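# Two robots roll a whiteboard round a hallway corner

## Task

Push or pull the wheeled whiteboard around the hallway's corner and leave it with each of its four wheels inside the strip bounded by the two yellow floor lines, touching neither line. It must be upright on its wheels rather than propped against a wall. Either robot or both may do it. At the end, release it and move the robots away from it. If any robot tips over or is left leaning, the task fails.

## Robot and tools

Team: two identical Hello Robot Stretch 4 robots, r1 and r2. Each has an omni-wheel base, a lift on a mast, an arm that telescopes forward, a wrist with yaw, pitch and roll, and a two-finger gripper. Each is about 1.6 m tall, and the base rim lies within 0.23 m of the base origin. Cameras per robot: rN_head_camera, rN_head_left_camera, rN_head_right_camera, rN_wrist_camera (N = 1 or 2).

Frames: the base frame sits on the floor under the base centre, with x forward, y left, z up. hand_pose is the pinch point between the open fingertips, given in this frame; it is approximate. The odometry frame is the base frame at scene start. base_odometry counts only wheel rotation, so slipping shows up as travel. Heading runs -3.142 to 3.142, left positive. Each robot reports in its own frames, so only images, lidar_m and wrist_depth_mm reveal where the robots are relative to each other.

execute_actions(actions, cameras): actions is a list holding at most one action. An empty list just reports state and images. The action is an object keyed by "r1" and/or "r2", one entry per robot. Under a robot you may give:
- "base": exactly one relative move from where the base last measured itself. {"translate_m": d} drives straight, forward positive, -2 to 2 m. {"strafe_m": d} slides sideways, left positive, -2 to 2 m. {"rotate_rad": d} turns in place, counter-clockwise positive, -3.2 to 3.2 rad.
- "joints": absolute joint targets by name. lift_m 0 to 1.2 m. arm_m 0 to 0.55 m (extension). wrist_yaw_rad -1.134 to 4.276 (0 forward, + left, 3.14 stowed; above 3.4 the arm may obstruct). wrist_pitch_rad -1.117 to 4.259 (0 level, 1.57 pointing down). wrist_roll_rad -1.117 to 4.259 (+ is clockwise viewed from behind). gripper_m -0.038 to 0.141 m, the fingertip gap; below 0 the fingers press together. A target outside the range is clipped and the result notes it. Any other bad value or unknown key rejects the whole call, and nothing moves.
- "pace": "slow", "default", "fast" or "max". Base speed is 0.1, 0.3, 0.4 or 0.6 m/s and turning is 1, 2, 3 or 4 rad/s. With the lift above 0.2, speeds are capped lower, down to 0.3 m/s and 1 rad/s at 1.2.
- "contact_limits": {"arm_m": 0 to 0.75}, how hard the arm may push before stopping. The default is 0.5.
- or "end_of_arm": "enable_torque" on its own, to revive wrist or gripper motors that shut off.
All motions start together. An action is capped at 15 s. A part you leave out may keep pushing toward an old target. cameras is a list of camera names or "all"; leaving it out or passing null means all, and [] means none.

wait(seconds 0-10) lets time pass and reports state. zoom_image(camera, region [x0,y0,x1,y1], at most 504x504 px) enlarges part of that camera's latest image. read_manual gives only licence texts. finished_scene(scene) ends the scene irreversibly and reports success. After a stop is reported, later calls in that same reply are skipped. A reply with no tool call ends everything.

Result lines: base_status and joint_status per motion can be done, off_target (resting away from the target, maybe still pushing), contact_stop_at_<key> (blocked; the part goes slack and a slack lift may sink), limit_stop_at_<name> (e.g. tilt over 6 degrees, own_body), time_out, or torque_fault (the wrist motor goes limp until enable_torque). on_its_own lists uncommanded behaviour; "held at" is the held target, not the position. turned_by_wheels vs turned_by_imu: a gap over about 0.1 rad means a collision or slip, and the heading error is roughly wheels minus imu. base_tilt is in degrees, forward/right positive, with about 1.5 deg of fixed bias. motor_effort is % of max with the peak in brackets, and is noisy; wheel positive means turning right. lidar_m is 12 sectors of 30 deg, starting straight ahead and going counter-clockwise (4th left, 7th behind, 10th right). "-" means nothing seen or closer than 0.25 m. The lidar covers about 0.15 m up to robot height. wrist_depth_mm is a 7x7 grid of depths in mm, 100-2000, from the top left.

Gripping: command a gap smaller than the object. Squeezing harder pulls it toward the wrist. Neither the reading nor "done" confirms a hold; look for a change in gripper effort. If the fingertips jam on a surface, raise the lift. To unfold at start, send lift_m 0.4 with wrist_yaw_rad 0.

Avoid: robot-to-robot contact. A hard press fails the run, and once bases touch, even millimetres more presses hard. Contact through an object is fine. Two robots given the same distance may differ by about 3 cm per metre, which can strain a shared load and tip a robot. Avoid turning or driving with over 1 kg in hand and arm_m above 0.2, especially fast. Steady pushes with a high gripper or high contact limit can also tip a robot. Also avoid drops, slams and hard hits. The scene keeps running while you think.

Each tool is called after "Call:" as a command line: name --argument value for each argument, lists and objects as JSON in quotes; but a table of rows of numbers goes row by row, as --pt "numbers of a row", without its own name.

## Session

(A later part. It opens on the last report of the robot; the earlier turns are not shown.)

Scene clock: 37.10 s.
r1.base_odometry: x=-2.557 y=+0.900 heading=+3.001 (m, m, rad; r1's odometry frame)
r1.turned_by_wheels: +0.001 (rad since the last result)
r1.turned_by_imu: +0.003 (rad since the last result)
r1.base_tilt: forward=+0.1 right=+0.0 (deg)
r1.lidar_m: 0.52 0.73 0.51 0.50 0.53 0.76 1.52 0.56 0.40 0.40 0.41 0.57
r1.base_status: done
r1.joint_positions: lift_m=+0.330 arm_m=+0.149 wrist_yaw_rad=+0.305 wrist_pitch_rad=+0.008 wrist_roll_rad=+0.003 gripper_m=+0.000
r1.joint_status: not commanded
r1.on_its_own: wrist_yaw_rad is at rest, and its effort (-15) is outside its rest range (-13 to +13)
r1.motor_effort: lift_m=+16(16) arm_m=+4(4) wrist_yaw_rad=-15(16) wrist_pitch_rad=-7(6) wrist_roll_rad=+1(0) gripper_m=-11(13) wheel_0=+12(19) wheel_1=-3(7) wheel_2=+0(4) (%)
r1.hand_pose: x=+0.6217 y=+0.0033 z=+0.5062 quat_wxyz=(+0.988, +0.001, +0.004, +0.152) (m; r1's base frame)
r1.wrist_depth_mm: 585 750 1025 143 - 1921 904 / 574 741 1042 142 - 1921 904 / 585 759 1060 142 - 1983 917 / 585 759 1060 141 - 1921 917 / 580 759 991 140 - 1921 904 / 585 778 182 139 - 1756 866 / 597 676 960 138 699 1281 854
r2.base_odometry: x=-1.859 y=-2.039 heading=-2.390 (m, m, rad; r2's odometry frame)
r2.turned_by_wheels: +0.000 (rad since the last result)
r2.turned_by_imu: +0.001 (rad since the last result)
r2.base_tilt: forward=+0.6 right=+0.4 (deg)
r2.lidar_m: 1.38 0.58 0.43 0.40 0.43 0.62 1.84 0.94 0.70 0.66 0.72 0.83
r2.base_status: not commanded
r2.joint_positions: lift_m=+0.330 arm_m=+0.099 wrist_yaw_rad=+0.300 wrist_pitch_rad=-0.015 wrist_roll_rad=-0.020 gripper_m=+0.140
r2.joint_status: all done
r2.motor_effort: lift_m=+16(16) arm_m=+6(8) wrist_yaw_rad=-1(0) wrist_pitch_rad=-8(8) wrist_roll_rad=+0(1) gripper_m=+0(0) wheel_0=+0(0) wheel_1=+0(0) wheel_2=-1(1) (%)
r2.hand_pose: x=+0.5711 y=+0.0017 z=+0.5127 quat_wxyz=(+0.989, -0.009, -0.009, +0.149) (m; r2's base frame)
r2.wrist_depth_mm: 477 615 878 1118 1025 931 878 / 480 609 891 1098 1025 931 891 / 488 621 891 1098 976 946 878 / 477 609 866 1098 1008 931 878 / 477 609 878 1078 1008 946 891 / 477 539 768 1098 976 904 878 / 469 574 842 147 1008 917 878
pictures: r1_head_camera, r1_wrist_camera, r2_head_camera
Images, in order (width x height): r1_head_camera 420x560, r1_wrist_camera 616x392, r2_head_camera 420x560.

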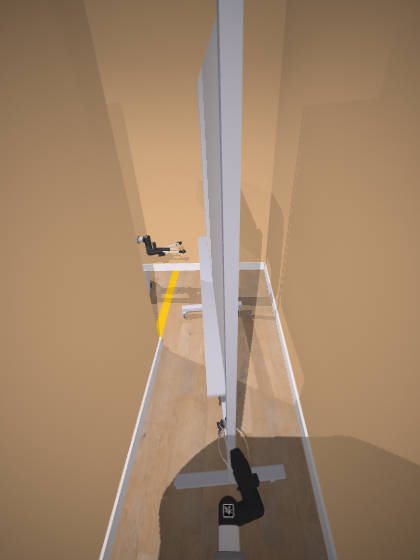

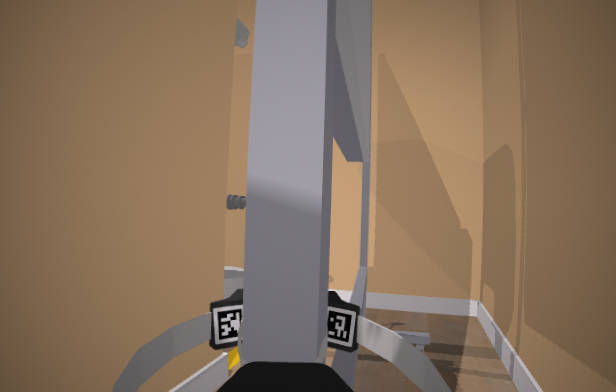

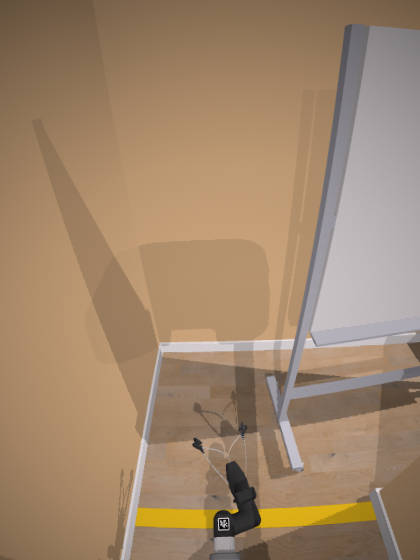

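Call:
execute_actions --actions '[{"r1": {"base": {"translate_m": 0.33}}}]' --cameras '["r1_head_camera", "r2_wrist_camera", "r2_head_camera"]'

Scene clock: 39.90 s.
r1.base_odometry: x=-2.884 y=+0.947 heading=+3.001 (m, m, rad; r1's odometry frame)
r1.turned_by_wheels: +0.000 (rad since the last result)
r1.turned_by_imu: +0.001 (rad since the last result)
r1.base_tilt: forward=+0.1 right=+0.0 (deg)
r1.lidar_m: 0.53 0.70 0.53 0.50 0.53 0.73 1.54 0.57 0.42 0.39 0.43 0.58
r1.base_status: done
r1.joint_positions: lift_m=+0.330 arm_m=+0.149 wrist_yaw_rad=+0.298 wrist_pitch_rad=+0.008 wrist_roll_rad=+0.003 gripper_m=+0.000
r1.joint_status: not commanded
r1.motor_effort: lift_m=+16(16) arm_m=+4(4) wrist_yaw_rad=+6(15) wrist_pitch_rad=-7(7) wrist_roll_rad=+0(1) gripper_m=-10(10) wheel_0=+5(14) wheel_1=+4(8) wheel_2=-6(19) (%)
r1.hand_pose: x=+0.6217 y=+0.0012 z=+0.5063 quat_wxyz=(+0.989, +0.001, +0.004, +0.149) (m; r1's base frame)
r1.wrist_depth_mm: 585 741 - 142 1808 1708 878 / 580 759 - 142 1808 1708 891 / 585 768 - 141 1808 1708 904 / 585 768 - 140 1808 1708 891 / 591 768 - 139 1808 1661 891 / 585 768 191 138 1756 1661 866 / 597 668 1182 136 178 1336 842
r2.base_odometry: x=-1.859 y=-2.039 heading=-2.390 (m, m, rad; r2's odometry frame)
r2.turned_by_wheels: +0.000 (rad since the last result)
r2.turned_by_imu: +0.001 (rad since the last result)
r2.base_tilt: forward=+0.6 right=+0.4 (deg)
r2.lidar_m: 0.77 0.56 0.42 0.40 0.43 0.61 1.84 0.94 0.70 0.68 0.71 0.82
r2.base_status: not commanded
r2.joint_positions: lift_m=+0.330 arm_m=+0.099 wrist_yaw_rad=+0.300 wrist_pitch_rad=-0.015 wrist_roll_rad=-0.020 gripper_m=+0.140
r2.joint_status: not commanded
r2.motor_effort: lift_m=+16(16) arm_m=+7(7) wrist_yaw_rad=-1(0) wrist_pitch_rad=-8(7) wrist_roll_rad=+0(1) gripper_m=-1(1) wheel_0=+0(0) wheel_1=+0(0) wheel_2=+0(0) (%)
r2.hand_pose: x=+0.5711 y=+0.0017 z=+0.5127 quat_wxyz=(+0.989, -0.009, -0.009, +0.149) (m; r2's base frame)
r2.wrist_depth_mm: 477 609 891 1118 462 407 415 / 473 609 878 1098 1008 946 878 / 477 615 878 1078 991 931 878 / 480 615 878 1118 1008 931 878 / 477 615 866 1078 976 946 878 / 473 530 768 1118 466 891 878 / 473 574 866 147 462 445 647
pictures: r1_head_camera, r2_head_camera, r2_wrist_camera
Images, in order (width x height): r1_head_camera 420x560, r2_head_camera 420x560, r2_wrist_camera 616x392.

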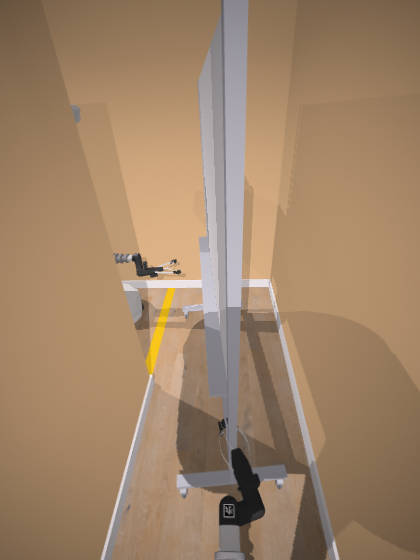

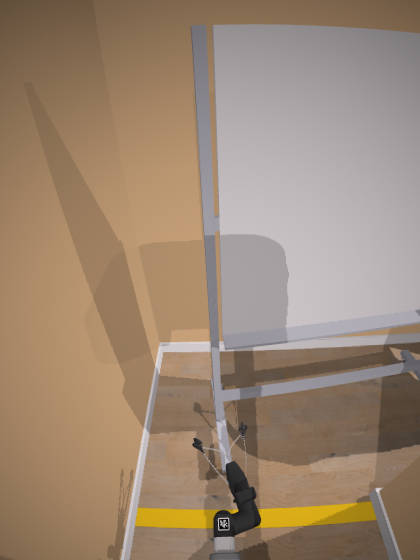

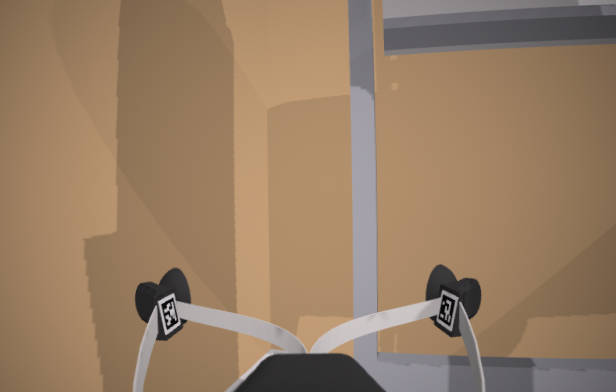

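Call:
execute_actions --actions '[{"r2": {"base": {"translate_m": 0.24}, "joints": {"arm_m": 0.17}}}]' --cameras '["r2_wrist_camera", "r2_head_camera"]'

Scene clock: 42.43 s.
r1.base_odometry: x=-2.884 y=+0.947 heading=+3.001 (m, m, rad; r1's odometry frame)
r1.turned_by_wheels: +0.000 (rad since the last result)
r1.turned_by_imu: +0.001 (rad since the last result)
r1.base_tilt: forward=+0.1 right=+0.0 (deg)
r1.lidar_m: 0.52 0.72 0.50 0.49 0.53 0.75 1.54 0.58 0.42 0.39 0.41 0.58
r1.base_status: not commanded
r1.joint_positions: lift_m=+0.330 arm_m=+0.149 wrist_yaw_rad=+0.298 wrist_pitch_rad=+0.008 wrist_roll_rad=+0.003 gripper_m=+0.000
r1.joint_status: not commanded
r1.motor_effort: lift_m=+15(16) arm_m=+4(4) wrist_yaw_rad=+5(6) wrist_pitch_rad=-7(6) wrist_roll_rad=+1(0) gripper_m=-10(9) wheel_0=+5(5) wheel_1=+4(4) wheel_2=-6(6) (%)
r1.hand_pose: x=+0.6217 y=+0.0012 z=+0.5063 quat_wxyz=(+0.989, +0.001, +0.004, +0.149) (m; r1's base frame)
r1.wrist_depth_mm: 585 750 - 142 1808 1708 891 / 580 750 - 142 1808 1708 891 / 585 759 - 141 1808 1708 904 / 591 768 1537 140 1808 1708 904 / 585 778 - 139 1808 1618 878 / 585 768 191 138 1708 1661 866 / 591 661 1160 136 178 1308 831
r2.base_odometry: x=-2.034 y=-2.203 heading=-2.390 (m, m, rad; r2's odometry frame)
r2.turned_by_wheels: +0.000 (rad since the last result)
r2.turned_by_imu: +0.000 (rad since the last result)
r2.base_tilt: forward=+0.6 right=+0.5 (deg)
r2.lidar_m: 0.53 0.58 0.41 0.38 0.42 0.63 1.82 0.94 0.71 0.69 0.74 0.56
r2.base_status: done
r2.joint_positions: lift_m=+0.330 arm_m=+0.169 wrist_yaw_rad=+0.300 wrist_pitch_rad=-0.015 wrist_roll_rad=-0.020 gripper_m=+0.140
r2.joint_status: all done
r2.motor_effort: lift_m=+16(16) arm_m=+7(8) wrist_yaw_rad=-1(0) wrist_pitch_rad=-7(7) wrist_roll_rad=-1(1) gripper_m=-1(0) wheel_0=+1(5) wheel_1=+1(3) wheel_2=+1(9) (%)
r2.hand_pose: x=+0.6411 y=+0.0017 z=+0.5126 quat_wxyz=(+0.989, -0.009, -0.009, +0.149) (m; r2's base frame)
r2.wrist_depth_mm: 466 603 732 741 715 661 615 / 473 603 741 732 715 654 615 / 469 603 723 732 707 647 609 / 473 603 732 196 707 661 615 / 466 597 759 194 707 654 621 / 466 521 196 191 699 634 621 / 462 569 741 150 707 647 621
pictures: r2_head_camera, r2_wrist_camera
Images, in order (width x height): r2_head_camera 420x560, r2_wrist_camera 616x392.

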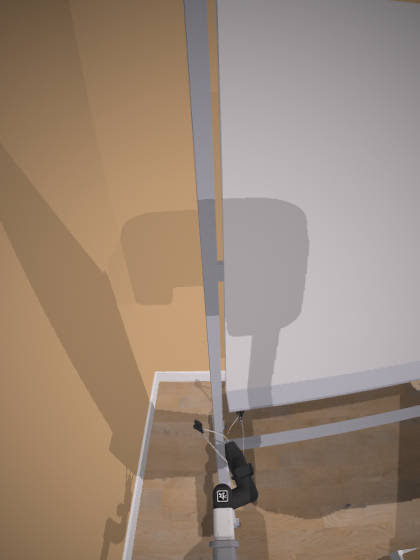

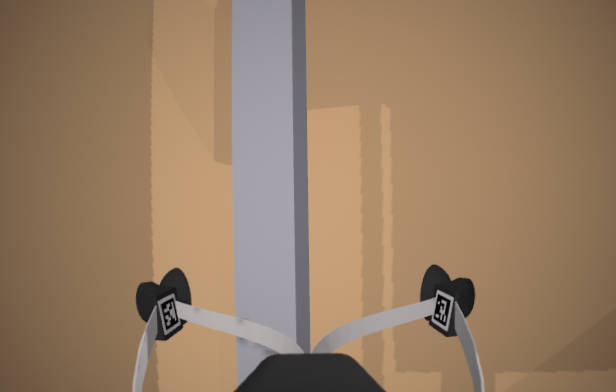

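Call:
execute_actions --actions '[{"r2": {"joints": {"arm_m": 0.2, "wrist_yaw_rad": 0.35, "gripper_m": 0.0}}}]' --cameras '["r2_wrist_camera", "r2_head_camera"]'

Scene clock: 44.93 s.
r1.base_odometry: x=-2.884 y=+0.947 heading=+3.001 (m, m, rad; r1's odometry frame)
r1.turned_by_wheels: +0.000 (rad since the last result)
r1.turned_by_imu: +0.001 (rad since the last result)
r1.base_tilt: forward=+0.1 right=+0.1 (deg)
r1.lidar_m: 0.50 0.69 0.53 0.49 0.54 0.74 1.55 0.58 0.41 0.39 0.43 0.57
r1.base_status: not commanded
r1.joint_positions: lift_m=+0.330 arm_m=+0.149 wrist_yaw_rad=+0.297 wrist_pitch_rad=+0.008 wrist_roll_rad=+0.003 gripper_m=+0.000
r1.joint_status: not commanded
r1.motor_effort: lift_m=+16(16) arm_m=+4(4) wrist_yaw_rad=+9(12) wrist_pitch_rad=-5(6) wrist_roll_rad=+1(1) gripper_m=-11(12) wheel_0=+4(5) wheel_1=+4(4) wheel_2=-6(6) (%)
r1.hand_pose: x=+0.6217 y=+0.0008 z=+0.5063 quat_wxyz=(+0.989, +0.001, +0.004, +0.148) (m; r1's base frame)
r1.wrist_depth_mm: 580 750 - 142 1808 1708 866 / 580 759 - 141 1808 1708 878 / 585 768 - 141 1756 1708 891 / 585 778 1537 140 1808 1708 891 / 585 778 - 139 1808 1661 878 / 591 768 191 138 1708 1618 842 / 597 668 1182 136 355 1308 820
r2.base_odometry: x=-2.034 y=-2.203 heading=-2.389 (m, m, rad; r2's odometry frame)
r2.turned_by_wheels: +0.001 (rad since the last result)
r2.turned_by_imu: +0.002 (rad since the last result)
r2.base_tilt: forward=+0.6 right=+0.4 (deg)
r2.lidar_m: 0.55 0.57 0.44 0.39 0.43 0.62 1.80 0.96 0.68 0.68 0.71 0.58
r2.base_status: not commanded
r2.joint_positions: lift_m=+0.330 arm_m=+0.199 wrist_yaw_rad=+0.359 wrist_pitch_rad=-0.015 wrist_roll_rad=-0.020 gripper_m=+0.000
r2.joint_status: all done
r2.on_its_own: wrist_yaw_rad is at rest, and its effort (-27) is outside its rest range (-13 to +13)
r2.motor_effort: lift_m=+16(16) arm_m=+6(9) wrist_yaw_rad=-27(28) wrist_pitch_rad=-7(6) wrist_roll_rad=+0(1) gripper_m=-15(16) wheel_0=+6(7) wheel_1=+3(3) wheel_2=+5(5) (%)
r2.hand_pose: x=+0.6707 y=+0.0196 z=+0.5127 quat_wxyz=(+0.984, -0.008, -0.009, +0.179) (m; r2's base frame)
r2.wrist_depth_mm: 439 554 768 161 676 615 574 / 442 559 768 160 676 621 580 / 445 549 750 160 683 627 574 / 442 554 750 160 676 621 580 / 439 549 759 161 683 621 580 / 436 554 208 161 654 621 580 / 433 500 750 156 676 609 580
pictures: r2_head_camera, r2_wrist_camera
Images, in order (width x height): r2_head_camera 420x560, r2_wrist_camera 616x392.

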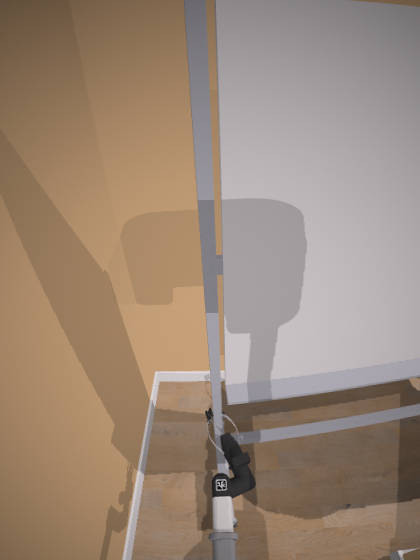

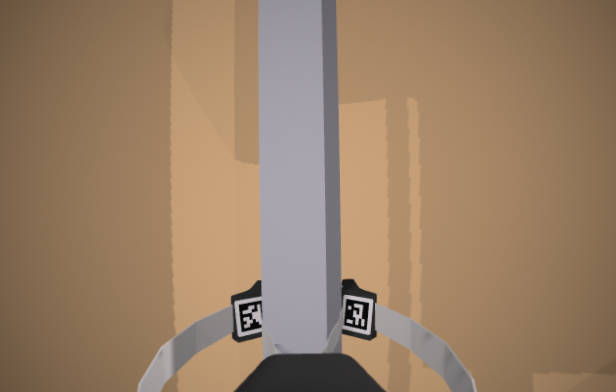

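Call:
execute_actions --actions '[{"r1": {"base": {"translate_m": 0.04}, "pace": "slow"}, "r2": {"base": {"translate_m": -0.3}}}]' --cameras '["r1_head_camera", "r1_wrist_camera", "r2_wrist_camera", "r2_head_camera"]'

Scene clock: 48.57 s.
r1.base_odometry: x=-2.923 y=+0.952 heading=+3.002 (m, m, rad; r1's odometry frame)
r1.turned_by_wheels: +0.001 (rad since the last result)
r1.turned_by_imu: +0.002 (rad since the last result)
r1.base_tilt: forward=+0.1 right=+0.0 (deg)
r1.lidar_m: 0.51 0.50 0.52 0.49 0.52 0.75 1.52 0.58 0.42 0.40 0.41 0.59
r1.base_status: done
r1.joint_positions: lift_m=+0.330 arm_m=+0.149 wrist_yaw_rad=+0.303 wrist_pitch_rad=+0.008 wrist_roll_rad=+0.003 gripper_m=+0.000
r1.joint_status: not commanded
r1.motor_effort: lift_m=+16(16) arm_m=+4(4) wrist_yaw_rad=-7(14) wrist_pitch_rad=-8(8) wrist_roll_rad=+1(1) gripper_m=-13(13) wheel_0=+9(11) wheel_1=+4(7) wheel_2=-2(19) (%)
r1.hand_pose: x=+0.6217 y=+0.0027 z=+0.5062 quat_wxyz=(+0.989, +0.001, +0.004, +0.151) (m; r1's base frame)
r1.wrist_depth_mm: 574 732 - 137 1863 1618 904 / 574 750 - 137 1756 1661 917 / 580 759 - 136 1756 1661 946 / 580 759 - 135 1756 1661 917 / 580 759 - 134 1756 1661 917 / 580 750 190 134 1756 1661 891 / 585 668 1182 133 707 1308 854
r2.base_odometry: x=-1.815 y=-1.997 heading=-2.390 (m, m, rad; r2's odometry frame)
r2.turned_by_wheels: -0.001 (rad since the last result)
r2.turned_by_imu: +0.003 (rad since the last result)
r2.base_tilt: forward=+0.5 right=+0.4 (deg)
r2.lidar_m: 0.57 0.58 0.42 0.41 0.44 0.61 1.88 0.96 0.70 0.66 0.73 0.63
r2.base_status: done
r2.joint_positions: lift_m=+0.330 arm_m=+0.199 wrist_yaw_rad=+0.341 wrist_pitch_rad=-0.014 wrist_roll_rad=-0.020 gripper_m=+0.000
r2.joint_status: not commanded
r2.on_its_own: wrist_yaw_rad is at rest, and its effort (+26) is outside its rest range (-13 to +13)
r2.motor_effort: lift_m=+17(16) arm_m=+4(6) wrist_yaw_rad=+26(50) wrist_pitch_rad=-9(9) wrist_roll_rad=+0(1) gripper_m=-14(15) wheel_0=-8(11) wheel_1=-4(2) wheel_2=-4(19) (%)
r2.hand_pose: x=+0.6713 y=+0.0140 z=+0.5124 quat_wxyz=(+0.985, -0.008, -0.009, +0.169) (m; r2's base frame)
r2.wrist_depth_mm: 469 585 831 174 976 904 820 / 466 597 831 174 976 891 842 / 469 585 831 173 991 878 831 / 466 585 831 174 960 878 831 / 459 597 820 173 991 878 831 / 462 580 732 173 191 904 831 / 462 554 768 160 976 878 831
pictures: r1_head_camera, r1_wrist_camera, r2_head_camera, r2_wrist_camera
Images, in order (width x height): r1_head_camera 420x560, r1_wrist_camera 616x392, r2_head_camera 420x560, r2_wrist_camera 616x392.

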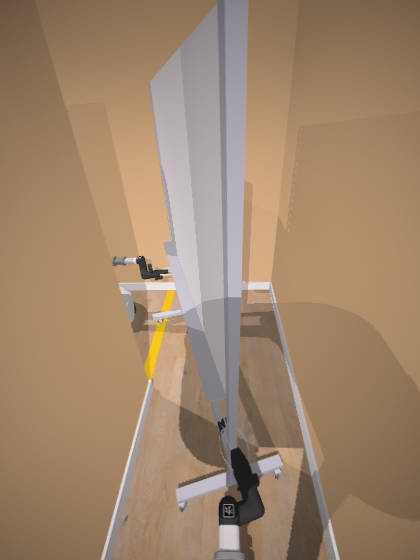

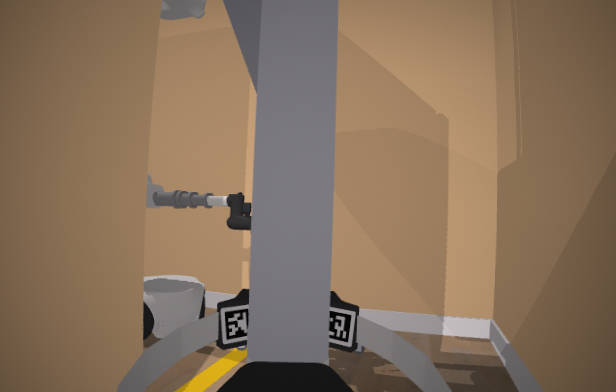

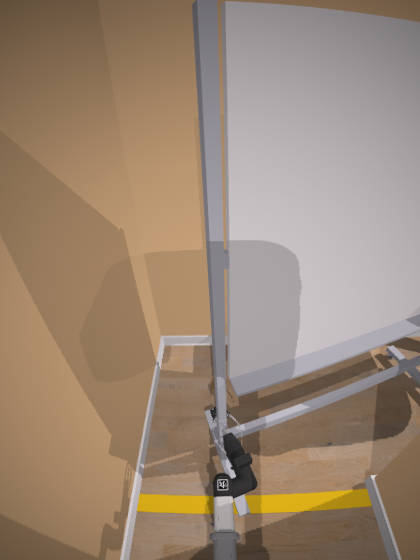

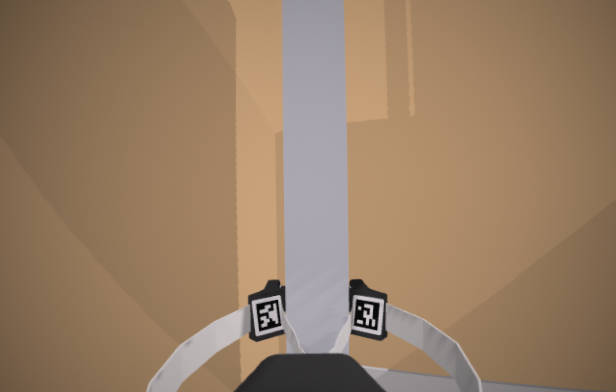

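Call:
execute_actions --actions '[{"r1": {"base": {"translate_m": 0.15}, "pace": "slow"}, "r2": {"base": {"translate_m": -0.27}, "joints": {"gripper_m": -0.015}}}]' --cameras '["r1_head_camera", "r1_wrist_camera", "r2_wrist_camera", "r2_head_camera"]'

Scene clock: 51.63 s.
r1.base_odometry: x=-3.071 y=+0.973 heading=+3.001 (m, m, rad; r1's odometry frame)
r1.turned_by_wheels: +0.000 (rad since the last result)
r1.turned_by_imu: +0.001 (rad since the last result)
r1.base_tilt: forward=+0.1 right=+0.0 (deg)
r1.lidar_m: 0.50 0.72 0.52 0.48 0.54 0.76 1.55 0.58 0.41 0.39 0.43 0.59
r1.base_status: done
r1.joint_positions: lift_m=+0.330 arm_m=+0.149 wrist_yaw_rad=+0.293 wrist_pitch_rad=+0.007 wrist_roll_rad=+0.003 gripper_m=+0.000
r1.joint_status: not commanded
r1.on_its_own: wrist_yaw_rad is at rest, and its effort (+19) is outside its rest range (-13 to +13)
r1.motor_effort: lift_m=+16(15) arm_m=+4(4) wrist_yaw_rad=+19(20) wrist_pitch_rad=-3(7) wrist_roll_rad=+1(1) gripper_m=-8(14) wheel_0=+5(11) wheel_1=+4(7) wheel_2=-15(17) (%)
r1.hand_pose: x=+0.6217 y=-0.0002 z=+0.5066 quat_wxyz=(+0.989, +0.001, +0.003, +0.146) (m; r1's base frame)
r1.wrist_depth_mm: 585 - 368 137 1661 1537 866 / 574 - 549 137 1618 1537 866 / 585 - 1863 136 1661 1537 878 / 585 - 1863 135 1618 1499 878 / 591 1983 1808 135 1576 1499 866 / 591 1499 182 134 1537 1499 854 / 597 1160 462 131 168 1366 831
r2.base_odometry: x=-1.618 y=-1.813 heading=-2.389 (m, m, rad; r2's odometry frame)
r2.turned_by_wheels: +0.002 (rad since the last result)
r2.turned_by_imu: +0.002 (rad since the last result)
r2.base_tilt: forward=+0.6 right=+0.4 (deg)
r2.lidar_m: 0.59 0.60 0.43 0.41 0.45 0.60 1.95 0.94 0.70 0.66 0.71 0.71
r2.base_status: done
r2.joint_positions: lift_m=+0.330 arm_m=+0.199 wrist_yaw_rad=+0.364 wrist_pitch_rad=-0.015 wrist_roll_rad=-0.020 gripper_m=-0.015
r2.joint_status: all done
r2.on_its_own: wrist_yaw_rad is at rest, and its effort (-40) is outside its rest range (-13 to +13)
r2.motor_effort: lift_m=+17(17) arm_m=+3(4) wrist_yaw_rad=-40(40) wrist_pitch_rad=-7(9) wrist_roll_rad=+1(0) gripper_m=-15(18) wheel_0=+9(13) wheel_1=+4(7) wheel_2=+5(10) (%)
r2.hand_pose: x=+0.6710 y=+0.0209 z=+0.5126 quat_wxyz=(+0.983, -0.008, -0.009, +0.181) (m; r2's base frame)
r2.wrist_depth_mm: 452 559 788 171 1255 1118 1025 / 455 564 788 170 1229 1138 1042 / 455 564 788 170 1255 1138 1060 / 452 569 778 170 1255 1118 1042 / 449 564 768 170 1255 1118 1060 / 449 554 190 170 1205 1138 1042 / 442 500 759 151 1098 1098 1025
pictures: r1_head_camera, r1_wrist_camera, r2_head_camera, r2_wrist_camera
Images, in order (width x height): r1_head_camera 420x560, r1_wrist_camera 616x392, r2_head_camera 420x560, r2_wrist_camera 616x392.

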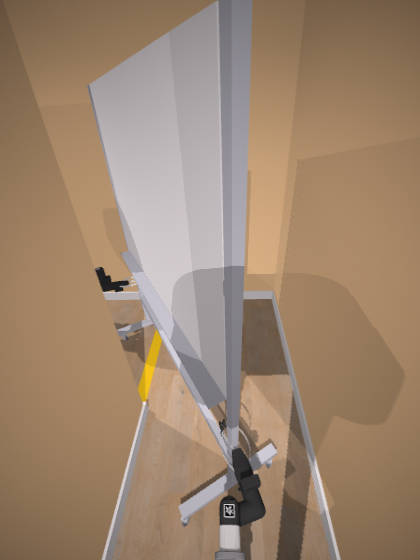

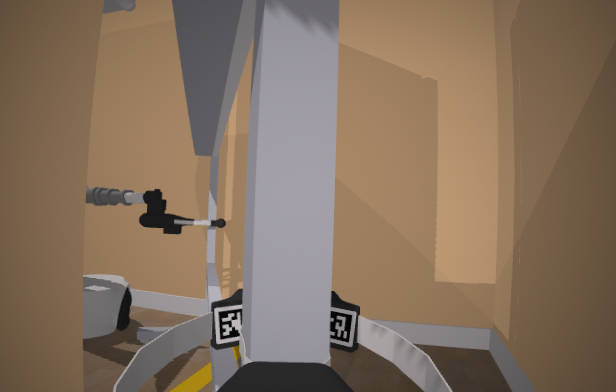

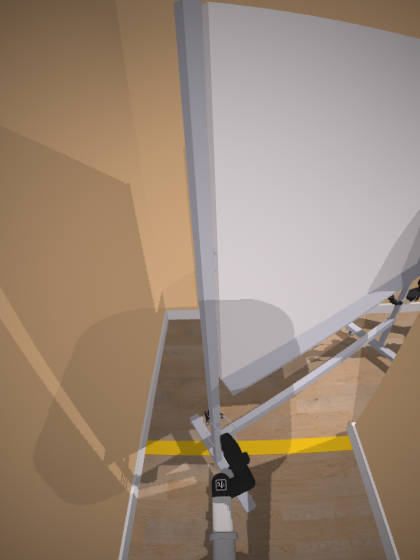

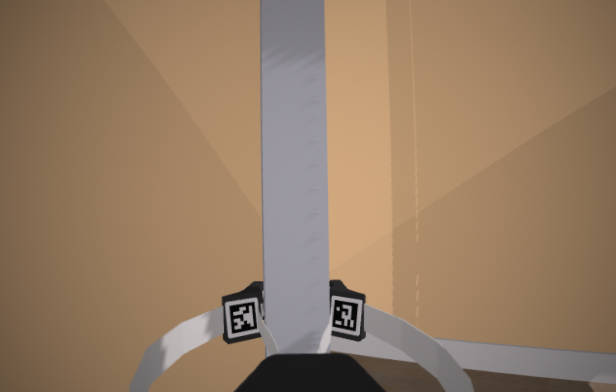

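Call:
execute_actions --actions '[{"r1": {"base": {"translate_m": 0.17}, "pace": "slow"}, "r2": {"base": {"translate_m": -0.25}}}]' --cameras '["r1_head_camera", "r1_wrist_camera", "r2_wrist_camera", "r2_head_camera"]'

Scene clock: 55.07 s.
r1.base_odometry: x=-3.239 y=+0.997 heading=+3.001 (m, m, rad; r1's odometry frame)
r1.turned_by_wheels: +0.000 (rad since the last result)
r1.turned_by_imu: +0.002 (rad since the last result)
r1.base_tilt: forward=+0.1 right=+0.0 (deg)
r1.lidar_m: 0.53 0.40 0.52 0.49 0.52 0.74 1.55 0.61 0.43 0.41 0.44 0.61
r1.base_status: done
r1.joint_positions: lift_m=+0.330 arm_m=+0.149 wrist_yaw_rad=+0.294 wrist_pitch_rad=+0.007 wrist_roll_rad=+0.003 gripper_m=+0.000
r1.joint_status: not commanded
r1.on_its_own: wrist_yaw_rad is at rest, and its effort (+16) is outside its rest range (-13 to +13)
r1.motor_effort: lift_m=+16(16) arm_m=+3(4) wrist_yaw_rad=+16(34) wrist_pitch_rad=-2(8) wrist_roll_rad=+1(2) gripper_m=-10(15) wheel_0=+4(16) wheel_1=+5(9) wheel_2=-13(17) (%)
r1.hand_pose: x=+0.6217 y=+0.0000 z=+0.5066 quat_wxyz=(+0.989, +0.001, +0.003, +0.147) (m; r1's base frame)
r1.wrist_depth_mm: 1983 410 1661 147 1499 1366 878 / - 609 1661 146 1464 1366 891 / 1983 1808 1661 146 1499 1366 904 / 1983 1756 1708 145 1430 1336 904 / 1863 1808 1661 145 1430 1366 878 / 1499 1708 183 144 1430 1336 866 / 1160 500 1182 138 699 1281 842
r2.base_odometry: x=-1.435 y=-1.643 heading=-2.388 (m, m, rad; r2's odometry frame)
r2.turned_by_wheels: +0.000 (rad since the last result)
r2.turned_by_imu: +0.001 (rad since the last result)
r2.base_tilt: forward=+0.5 right=+0.5 (deg)
r2.lidar_m: 0.61 0.56 0.44 0.42 0.47 0.65 2.00 0.90 0.69 0.64 0.69 0.77
r2.base_status: done
r2.joint_positions: lift_m=+0.330 arm_m=+0.200 wrist_yaw_rad=+0.356 wrist_pitch_rad=-0.015 wrist_roll_rad=-0.020 gripper_m=-0.015
r2.joint_status: not commanded
r2.on_its_own: wrist_yaw_rad is at rest, and its effort (-17) is outside its rest range (-13 to +13)
r2.motor_effort: lift_m=+17(17) arm_m=+2(3) wrist_yaw_rad=-17(41) wrist_pitch_rad=-7(9) wrist_roll_rad=-1(1) gripper_m=-15(20) wheel_0=+2(16) wheel_1=+1(8) wheel_2=+2(18) (%)
r2.hand_pose: x=+0.6713 y=+0.0186 z=+0.5126 quat_wxyz=(+0.984, -0.008, -0.009, +0.177) (m; r2's base frame)
r2.wrist_depth_mm: 459 585 820 169 1464 1366 1255 / 466 585 809 170 1499 1336 1229 / 469 580 798 170 1499 1366 1229 / 466 585 809 170 1464 1397 1229 / 462 585 798 169 1464 1366 1281 / 459 574 190 169 1430 1336 1255 / 462 525 798 156 1160 1160 1205
pictures: r1_head_camera, r1_wrist_camera, r2_head_camera, r2_wrist_camera
Images, in order (width x height): r1_head_camera 420x560, r1_wrist_camera 616x392, r2_head_camera 420x560, r2_wrist_camera 616x392.

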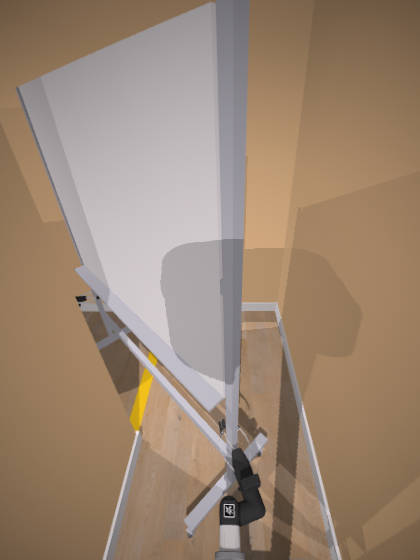

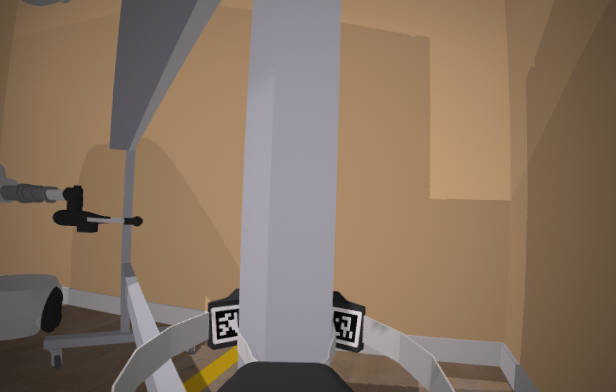

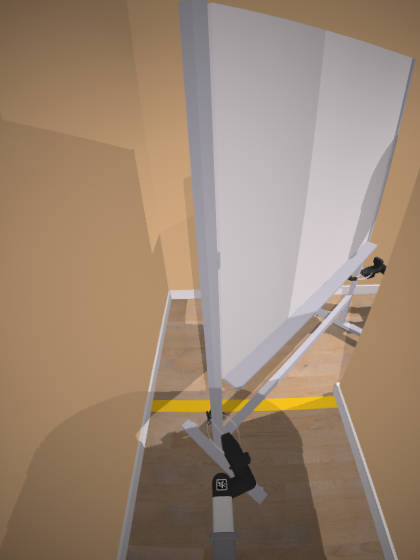

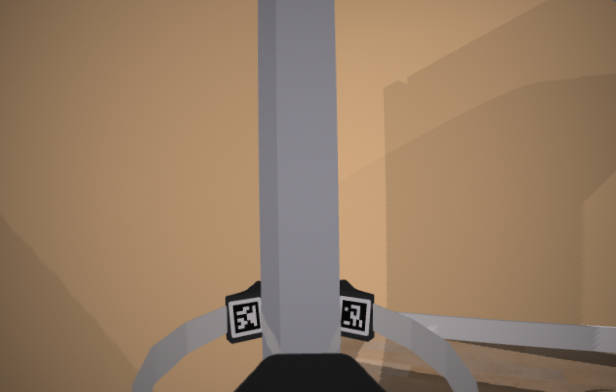

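Call:
execute_actions --actions '[{"r1": {"base": {"translate_m": 0.34}}, "r2": {"base": {"translate_m": -0.25}}}]' --cameras '["r1_head_camera", "r1_wrist_camera", "r2_wrist_camera", "r2_head_camera"]'

Scene clock: 58.13 s.
r1.base_odometry: x=-3.575 y=+1.044 heading=+3.000 (m, m, rad; r1's odometry frame)
r1.turned_by_wheels: -0.001 (rad since the last result)
r1.turned_by_imu: +0.000 (rad since the last result)
r1.base_tilt: forward=+0.2 right=+0.0 (deg)
r1.lidar_m: 0.50 0.59 0.52 0.46 0.51 0.75 1.60 0.61 0.41 0.41 0.44 0.62
r1.base_status: done
r1.joint_positions: lift_m=+0.330 arm_m=+0.149 wrist_yaw_rad=+0.291 wrist_pitch_rad=+0.007 wrist_roll_rad=+0.003 gripper_m=+0.000
r1.joint_status: not commanded
r1.on_its_own: wrist_yaw_rad is at rest, and its effort (+26) is outside its rest range (-13 to +13)
r1.motor_effort: lift_m=+16(16) arm_m=+4(4) wrist_yaw_rad=+26(25) wrist_pitch_rad=-3(5) wrist_roll_rad=+1(1) gripper_m=-11(13) wheel_0=-1(15) wheel_1=+3(10) wheel_2=-11(20) (%)
r1.hand_pose: x=+0.6217 y=-0.0009 z=+0.5066 quat_wxyz=(+0.989, +0.001, +0.003, +0.145) (m; r1's base frame)
r1.wrist_depth_mm: 384 1397 1308 152 1118 1042 878 / 1464 1397 1281 151 1118 1042 891 / 1499 1397 1281 151 1118 1042 904 / 1499 1366 1281 151 1098 1042 904 / 1499 1366 1229 150 1098 1025 878 / 1430 1336 185 148 1078 1008 854 / 1118 1182 1160 143 1060 1025 831
r2.base_odometry: x=-1.253 y=-1.471 heading=-2.388 (m, m, rad; r2's odometry frame)
r2.turned_by_wheels: +0.000 (rad since the last result)
r2.turned_by_imu: +0.002 (rad since the last result)
r2.base_tilt: forward=+0.5 right=+0.5 (deg)
r2.lidar_m: 0.61 0.62 0.43 0.43 0.45 0.66 2.06 0.91 0.68 0.65 0.68 1.00
r2.base_status: done
r2.joint_positions: lift_m=+0.330 arm_m=+0.200 wrist_yaw_rad=+0.355 wrist_pitch_rad=-0.015 wrist_roll_rad=-0.020 gripper_m=-0.015
r2.joint_status: not commanded
r2.on_its_own: wrist_yaw_rad is at rest, and its effort (-15) is outside its rest range (-13 to +13)
r2.motor_effort: lift_m=+16(16) arm_m=+2(2) wrist_yaw_rad=-15(20) wrist_pitch_rad=-4(9) wrist_roll_rad=+0(1) gripper_m=-15(17) wheel_0=+4(1) wheel_1=+3(7) wheel_2=-1(13) (%)
r2.hand_pose: x=+0.6714 y=+0.0184 z=+0.5128 quat_wxyz=(+0.984, -0.008, -0.009, +0.177) (m; r2's base frame)
r2.wrist_depth_mm: 466 585 778 174 1756 1576 415 / 477 591 778 175 1708 1618 750 / 473 591 778 175 1756 1618 1464 / 473 591 778 175 1708 1537 1430 / 469 597 778 174 1756 1618 1499 / 466 580 186 174 1618 1618 1430 / 462 525 768 163 1098 1118 500
pictures: r1_head_camera, r1_wrist_camera, r2_head_camera, r2_wrist_camera
Images, in order (width x height): r1_head_camera 420x560, r1_wrist_camera 616x392, r2_head_camera 420x560, r2_wrist_camera 616x392.

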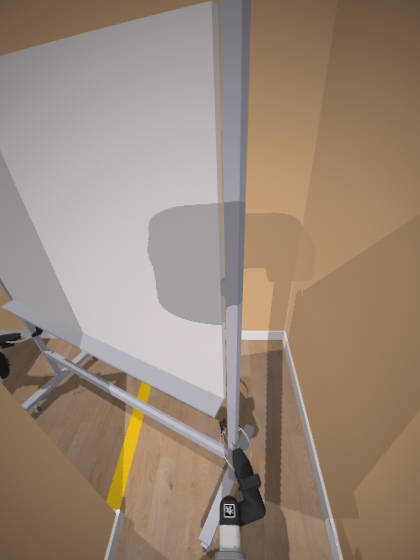

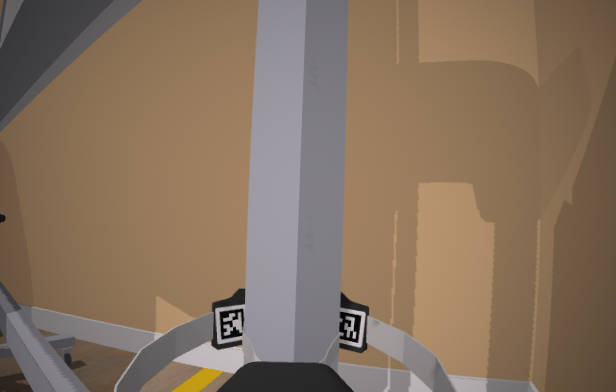

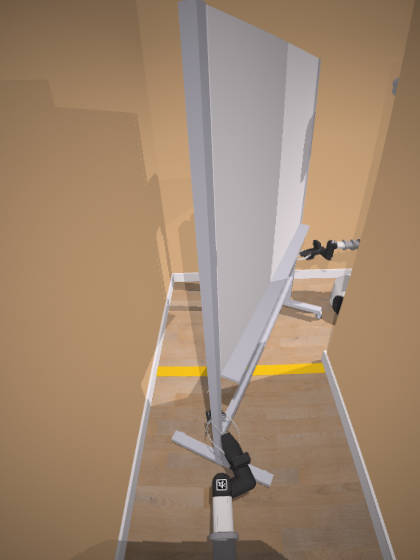

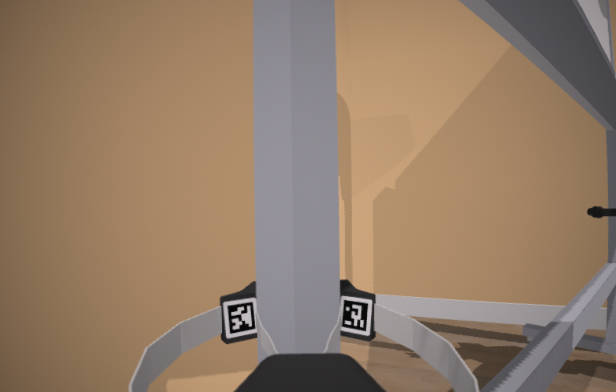

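Call:
execute_actions --actions '[{"r1": {"base": {"translate_m": 0.42}}, "r2": {"base": {"translate_m": -0.135}, "pace": "slow"}}]' --cameras '["r1_head_camera", "r1_wrist_camera", "r2_wrist_camera", "r2_head_camera"]'

Scene clock: 61.20 s.
r1.base_odometry: x=-3.991 y=+1.104 heading=+3.001 (m, m, rad; r1's odometry frame)
r1.turned_by_wheels: +0.001 (rad since the last result)
r1.turned_by_imu: +0.000 (rad since the last result)
r1.base_tilt: forward=+0.1 right=+0.1 (deg)
r1.lidar_m: 0.33 0.51 0.77 0.48 0.51 0.73 1.67 0.61 0.43 0.42 0.42 0.63
r1.base_status: done
r1.joint_positions: lift_m=+0.330 arm_m=+0.149 wrist_yaw_rad=+0.305 wrist_pitch_rad=+0.007 wrist_roll_rad=+0.003 gripper_m=+0.000
r1.joint_status: not commanded
r1.motor_effort: lift_m=+16(16) arm_m=+4(4) wrist_yaw_rad=-12(33) wrist_pitch_rad=-4(4) wrist_roll_rad=+2(1) gripper_m=-11(12) wheel_0=+8(11) wheel_1=+5(6) wheel_2=-4(22) (%)
r1.hand_pose: x=+0.6217 y=+0.0031 z=+0.5066 quat_wxyz=(+0.988, +0.001, +0.003, +0.152) (m; r1's base frame)
r1.wrist_depth_mm: 976 891 820 150 699 647 609 / 976 878 809 148 699 647 609 / 946 878 798 147 683 640 609 / 946 866 798 146 683 640 603 / 931 854 788 144 676 634 603 / 931 854 181 143 661 634 591 / 917 820 768 140 169 621 591
r2.base_odometry: x=-1.155 y=-1.379 heading=-2.388 (m, m, rad; r2's odometry frame)
r2.turned_by_wheels: +0.000 (rad since the last result)
r2.turned_by_imu: +0.002 (rad since the last result)
r2.base_tilt: forward=+0.5 right=+0.4 (deg)
r2.lidar_m: 0.59 0.63 0.45 0.44 0.48 0.67 2.10 0.91 0.67 0.64 0.69 0.98
r2.base_status: done
r2.joint_positions: lift_m=+0.330 arm_m=+0.200 wrist_yaw_rad=+0.353 wrist_pitch_rad=-0.015 wrist_roll_rad=-0.020 gripper_m=-0.015
r2.joint_status: not commanded
r2.motor_effort: lift_m=+16(16) arm_m=+2(2) wrist_yaw_rad=-8(23) wrist_pitch_rad=-8(9) wrist_roll_rad=+0(1) gripper_m=-17(17) wheel_0=-1(1) wheel_1=+0(3) wheel_2=+2(6) (%)
r2.hand_pose: x=+0.6714 y=+0.0176 z=+0.5126 quat_wxyz=(+0.984, -0.008, -0.009, +0.175) (m; r2's base frame)
r2.wrist_depth_mm: 477 591 842 171 1863 1618 1537 / 480 609 842 172 1921 1618 1576 / 480 597 831 172 1808 1661 1618 / 480 603 831 172 1863 1618 1576 / 477 597 820 173 1863 1661 1618 / 473 597 191 173 609 1499 1576 / 473 544 820 154 1118 1160 1118
pictures: r1_head_camera, r1_wrist_camera, r2_head_camera, r2_wrist_camera
Images, in order (width x height): r1_head_camera 420x560, r1_wrist_camera 616x392, r2_head_camera 420x560, r2_wrist_camera 616x392.

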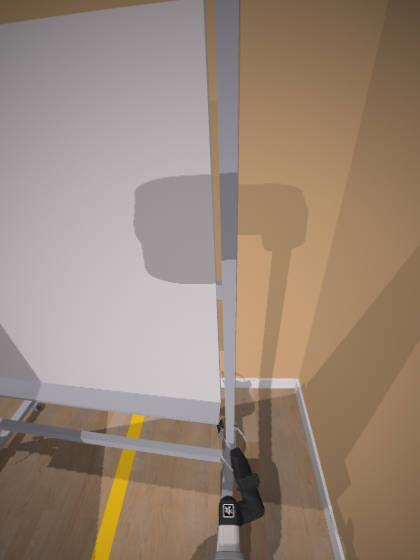

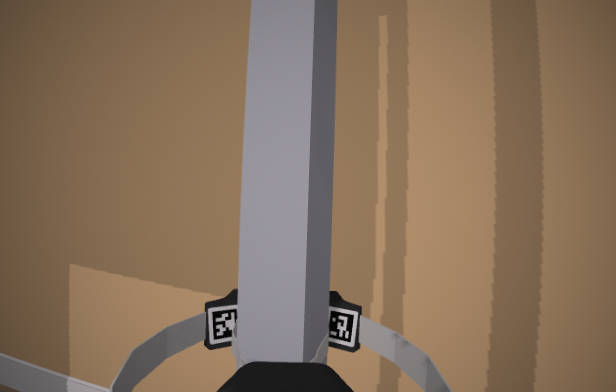

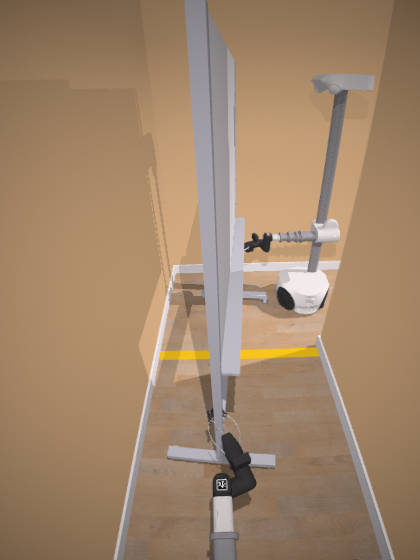

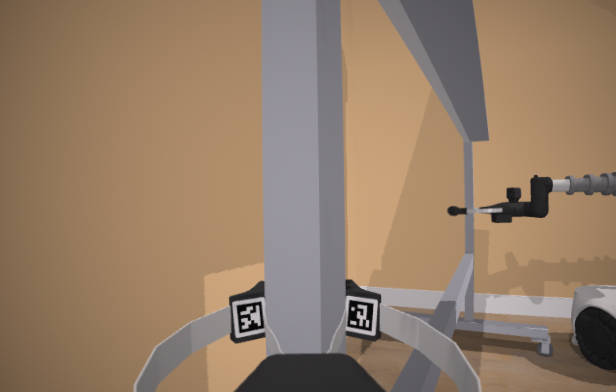

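Call:
execute_actions --actions '[{"r1": {"joints": {"gripper_m": 0.09}, "pace": "fast"}}]' --cameras '["r1_wrist_camera"]'

Call:
execute_actions --actions '[{"r1": {"base": {"translate_m": -0.5}, "joints": {"arm_m": 0.0}, "pace": "fast"}, "r2": {"base": {"translate_m": -0.9}}}]' --cameras '["r1_head_camera", "r2_wrist_camera", "r2_head_camera", "r2_head_left_camera"]'

Scene clock: 63.13 s.
r1.base_odometry: x=-3.991 y=+1.104 heading=+3.001 (m, m, rad; r1's odometry frame)
r1.turned_by_wheels: +0.000 (rad since the last result)
r1.turned_by_imu: +0.000 (rad since the last result)
r1.base_tilt: forward=+0.1 right=+0.0 (deg)
r1.lidar_m: 0.32 0.52 0.80 0.46 0.50 0.72 1.63 0.61 0.45 0.40 0.44 0.65
r1.base_status: not commanded
r1.joint_positions: lift_m=+0.330 arm_m=+0.149 wrist_yaw_rad=+0.301 wrist_pitch_rad=+0.007 wrist_roll_rad=+0.003 gripper_m=+0.090
r1.joint_status: all done
r1.motor_effort: lift_m=+16(15) arm_m=+3(4) wrist_yaw_rad=-2(13) wrist_pitch_rad=-4(4) wrist_roll_rad=+1(1) gripper_m=-3(10) wheel_0=+7(8) wheel_1=+5(5) wheel_2=-4(4) (%)
r1.hand_pose: x=+0.6217 y=+0.0019 z=+0.5066 quat_wxyz=(+0.989, +0.001, +0.003, +0.150) (m; r1's base frame)
r1.wrist_depth_mm: 960 891 809 158 699 654 615 / 960 878 798 158 691 647 609 / 946 854 798 157 691 640 603 / 931 854 788 156 683 640 609 / 917 854 778 154 676 634 603 / 917 854 191 153 225 627 591 / 904 820 759 150 661 621 591
r2.base_odometry: x=-1.155 y=-1.379 heading=-2.388 (m, m, rad; r2's odometry frame)
r2.turned_by_wheels: +0.000 (rad since the last result)
r2.turned_by_imu: +0.000 (rad since the last result)
r2.base_tilt: forward=+0.6 right=+0.5 (deg)
r2.lidar_m: 0.61 0.60 0.46 0.43 0.47 0.67 2.09 0.88 0.65 0.63 0.69 0.95
r2.base_status: not commanded
r2.joint_positions: lift_m=+0.330 arm_m=+0.200 wrist_yaw_rad=+0.352 wrist_pitch_rad=-0.015 wrist_roll_rad=-0.020 gripper_m=-0.015
r2.joint_status: not commanded
r2.motor_effort: lift_m=+16(16) arm_m=+2(3) wrist_yaw_rad=-8(8) wrist_pitch_rad=-8(7) wrist_roll_rad=+0(1) gripper_m=-15(16) wheel_0=-1(1) wheel_1=+0(0) wheel_2=+2(2) (%)
r2.hand_pose: x=+0.6714 y=+0.0175 z=+0.5126 quat_wxyz=(+0.984, -0.008, -0.009, +0.175) (m; r2's base frame)
r2.wrist_depth_mm: 477 603 842 171 1118 1661 1576 / 480 603 842 171 1863 1661 1618 / 484 603 831 172 1863 1661 1618 / 473 597 831 172 1863 1661 1537 / 477 603 831 172 1863 1708 1618 / 473 597 191 172 615 1618 1576 / 469 549 809 154 1160 1182 1138
pictures: r1_wrist_camera
Images, in order (width x height): r1_wrist_camera 616x392.

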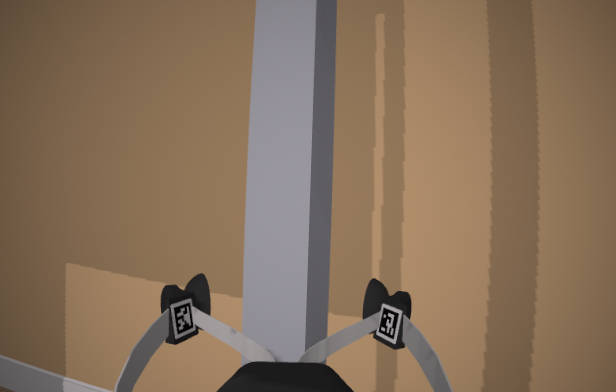

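Scene clock: 67.60 s.
r1.base_odometry: x=-3.496 y=+1.033 heading=+3.000 (m, m, rad; r1's odometry frame)
r1.turned_by_wheels: +0.000 (rad since the last result)
r1.turned_by_imu: +0.000 (rad since the last result)
r1.base_tilt: forward=+0.1 right=+0.0 (deg)
r1.lidar_m: 1.58 1.32 0.51 0.47 0.51 0.73 1.61 0.60 0.45 0.40 0.44 0.61
r1.base_status: done
r1.joint_positions: lift_m=+0.330 arm_m=+0.001 wrist_yaw_rad=+0.300 wrist_pitch_rad=+0.007 wrist_roll_rad=+0.003 gripper_m=+0.090
r1.joint_status: all done
r1.motor_effort: lift_m=+16(16) arm_m=-6(9) wrist_yaw_rad=+1(2) wrist_pitch_rad=-4(5) wrist_roll_rad=+2(1) gripper_m=-1(4) wheel_0=-6(10) wheel_1=-1(9) wheel_2=+3(16) (%)
r1.hand_pose: x=+0.4735 y=+0.0017 z=+0.5065 quat_wxyz=(+0.989, +0.001, +0.004, +0.149) (m; r1's base frame)
r1.wrist_depth_mm: 1025 1756 1576 1499 1336 1281 904 / 1042 1708 1618 1464 1336 1255 917 / 1060 1708 1537 1430 1336 1255 931 / 1808 1661 1537 1397 1336 1255 931 / 1808 1661 1537 1397 1336 1229 904 / 1618 1618 1464 1397 224 1229 891 / 1025 1138 1308 151 1255 1229 866
r2.base_odometry: x=-0.498 y=-0.763 heading=-2.388 (m, m, rad; r2's odometry frame)
r2.turned_by_wheels: +0.000 (rad since the last result)
r2.turned_by_imu: +0.003 (rad since the last result)
r2.base_tilt: forward=+0.6 right=+0.5 (deg)
r2.lidar_m: 0.60 0.67 0.48 0.45 0.49 0.74 1.53 1.43 1.08 0.61 0.65 0.93
r2.base_status: done
r2.joint_positions: lift_m=+0.330 arm_m=+0.200 wrist_yaw_rad=+0.350 wrist_pitch_rad=-0.014 wrist_roll_rad=-0.020 gripper_m=-0.015
r2.joint_status: not commanded
r2.motor_effort: lift_m=+17(16) arm_m=+2(2) wrist_yaw_rad=+0(12) wrist_pitch_rad=-10(10) wrist_roll_rad=-1(1) gripper_m=-17(21) wheel_0=+0(7) wheel_1=-1(6) wheel_2=+1(11) (%)
r2.hand_pose: x=+0.6715 y=+0.0167 z=+0.5125 quat_wxyz=(+0.985, -0.008, -0.009, +0.174) (m; r2's base frame)
r2.wrist_depth_mm: 508 647 891 172 - - - / 512 640 891 171 - 759 - / 512 640 878 170 - - - / 512 640 878 170 - - - / 512 634 866 171 - - - / 504 627 750 171 189 1576 1708 / 504 580 831 165 1182 1118 1182
pictures: r1_head_camera, r2_head_camera, r2_head_left_camera, r2_wrist_camera
Images, in order (width x height): r1_head_camera 420x560, r2_head_camera 420x560, r2_head_left_camera 420x672, r2_wrist_camera 616x392.

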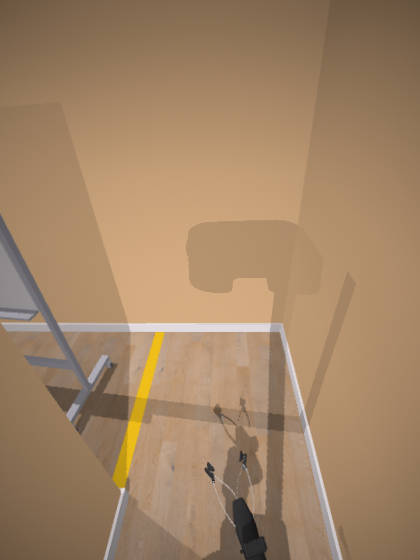

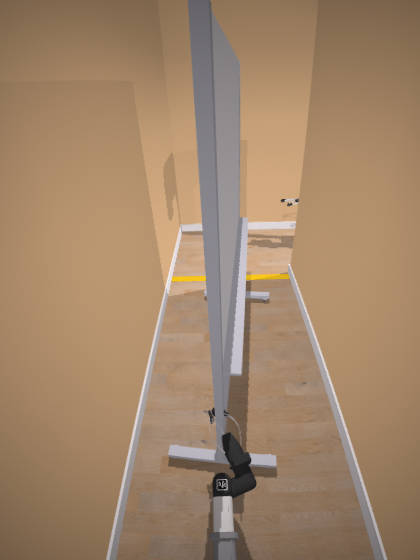

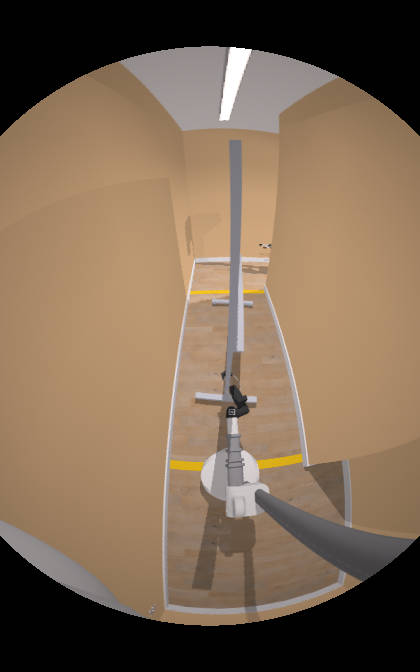

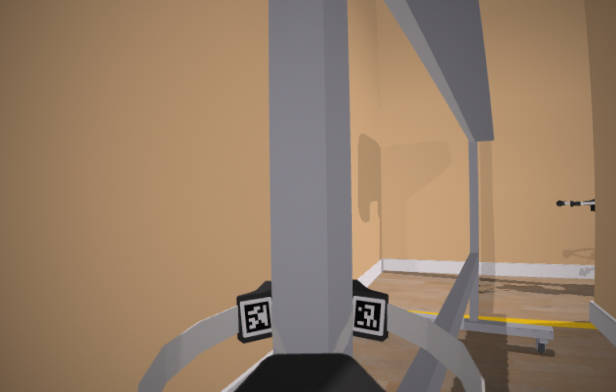

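Call:
zoom_image --camera "r1_head_camera" --region '[0, 310, 200, 500]'

Region (0, 310, 200, 500) of r1_head_camera's 420x560 image, scaled by 2.520, with more detail than that image has; it fills the top 479 rows of this view, and the rest is white.

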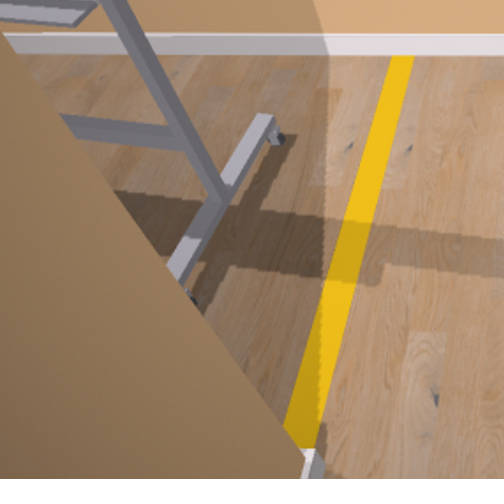

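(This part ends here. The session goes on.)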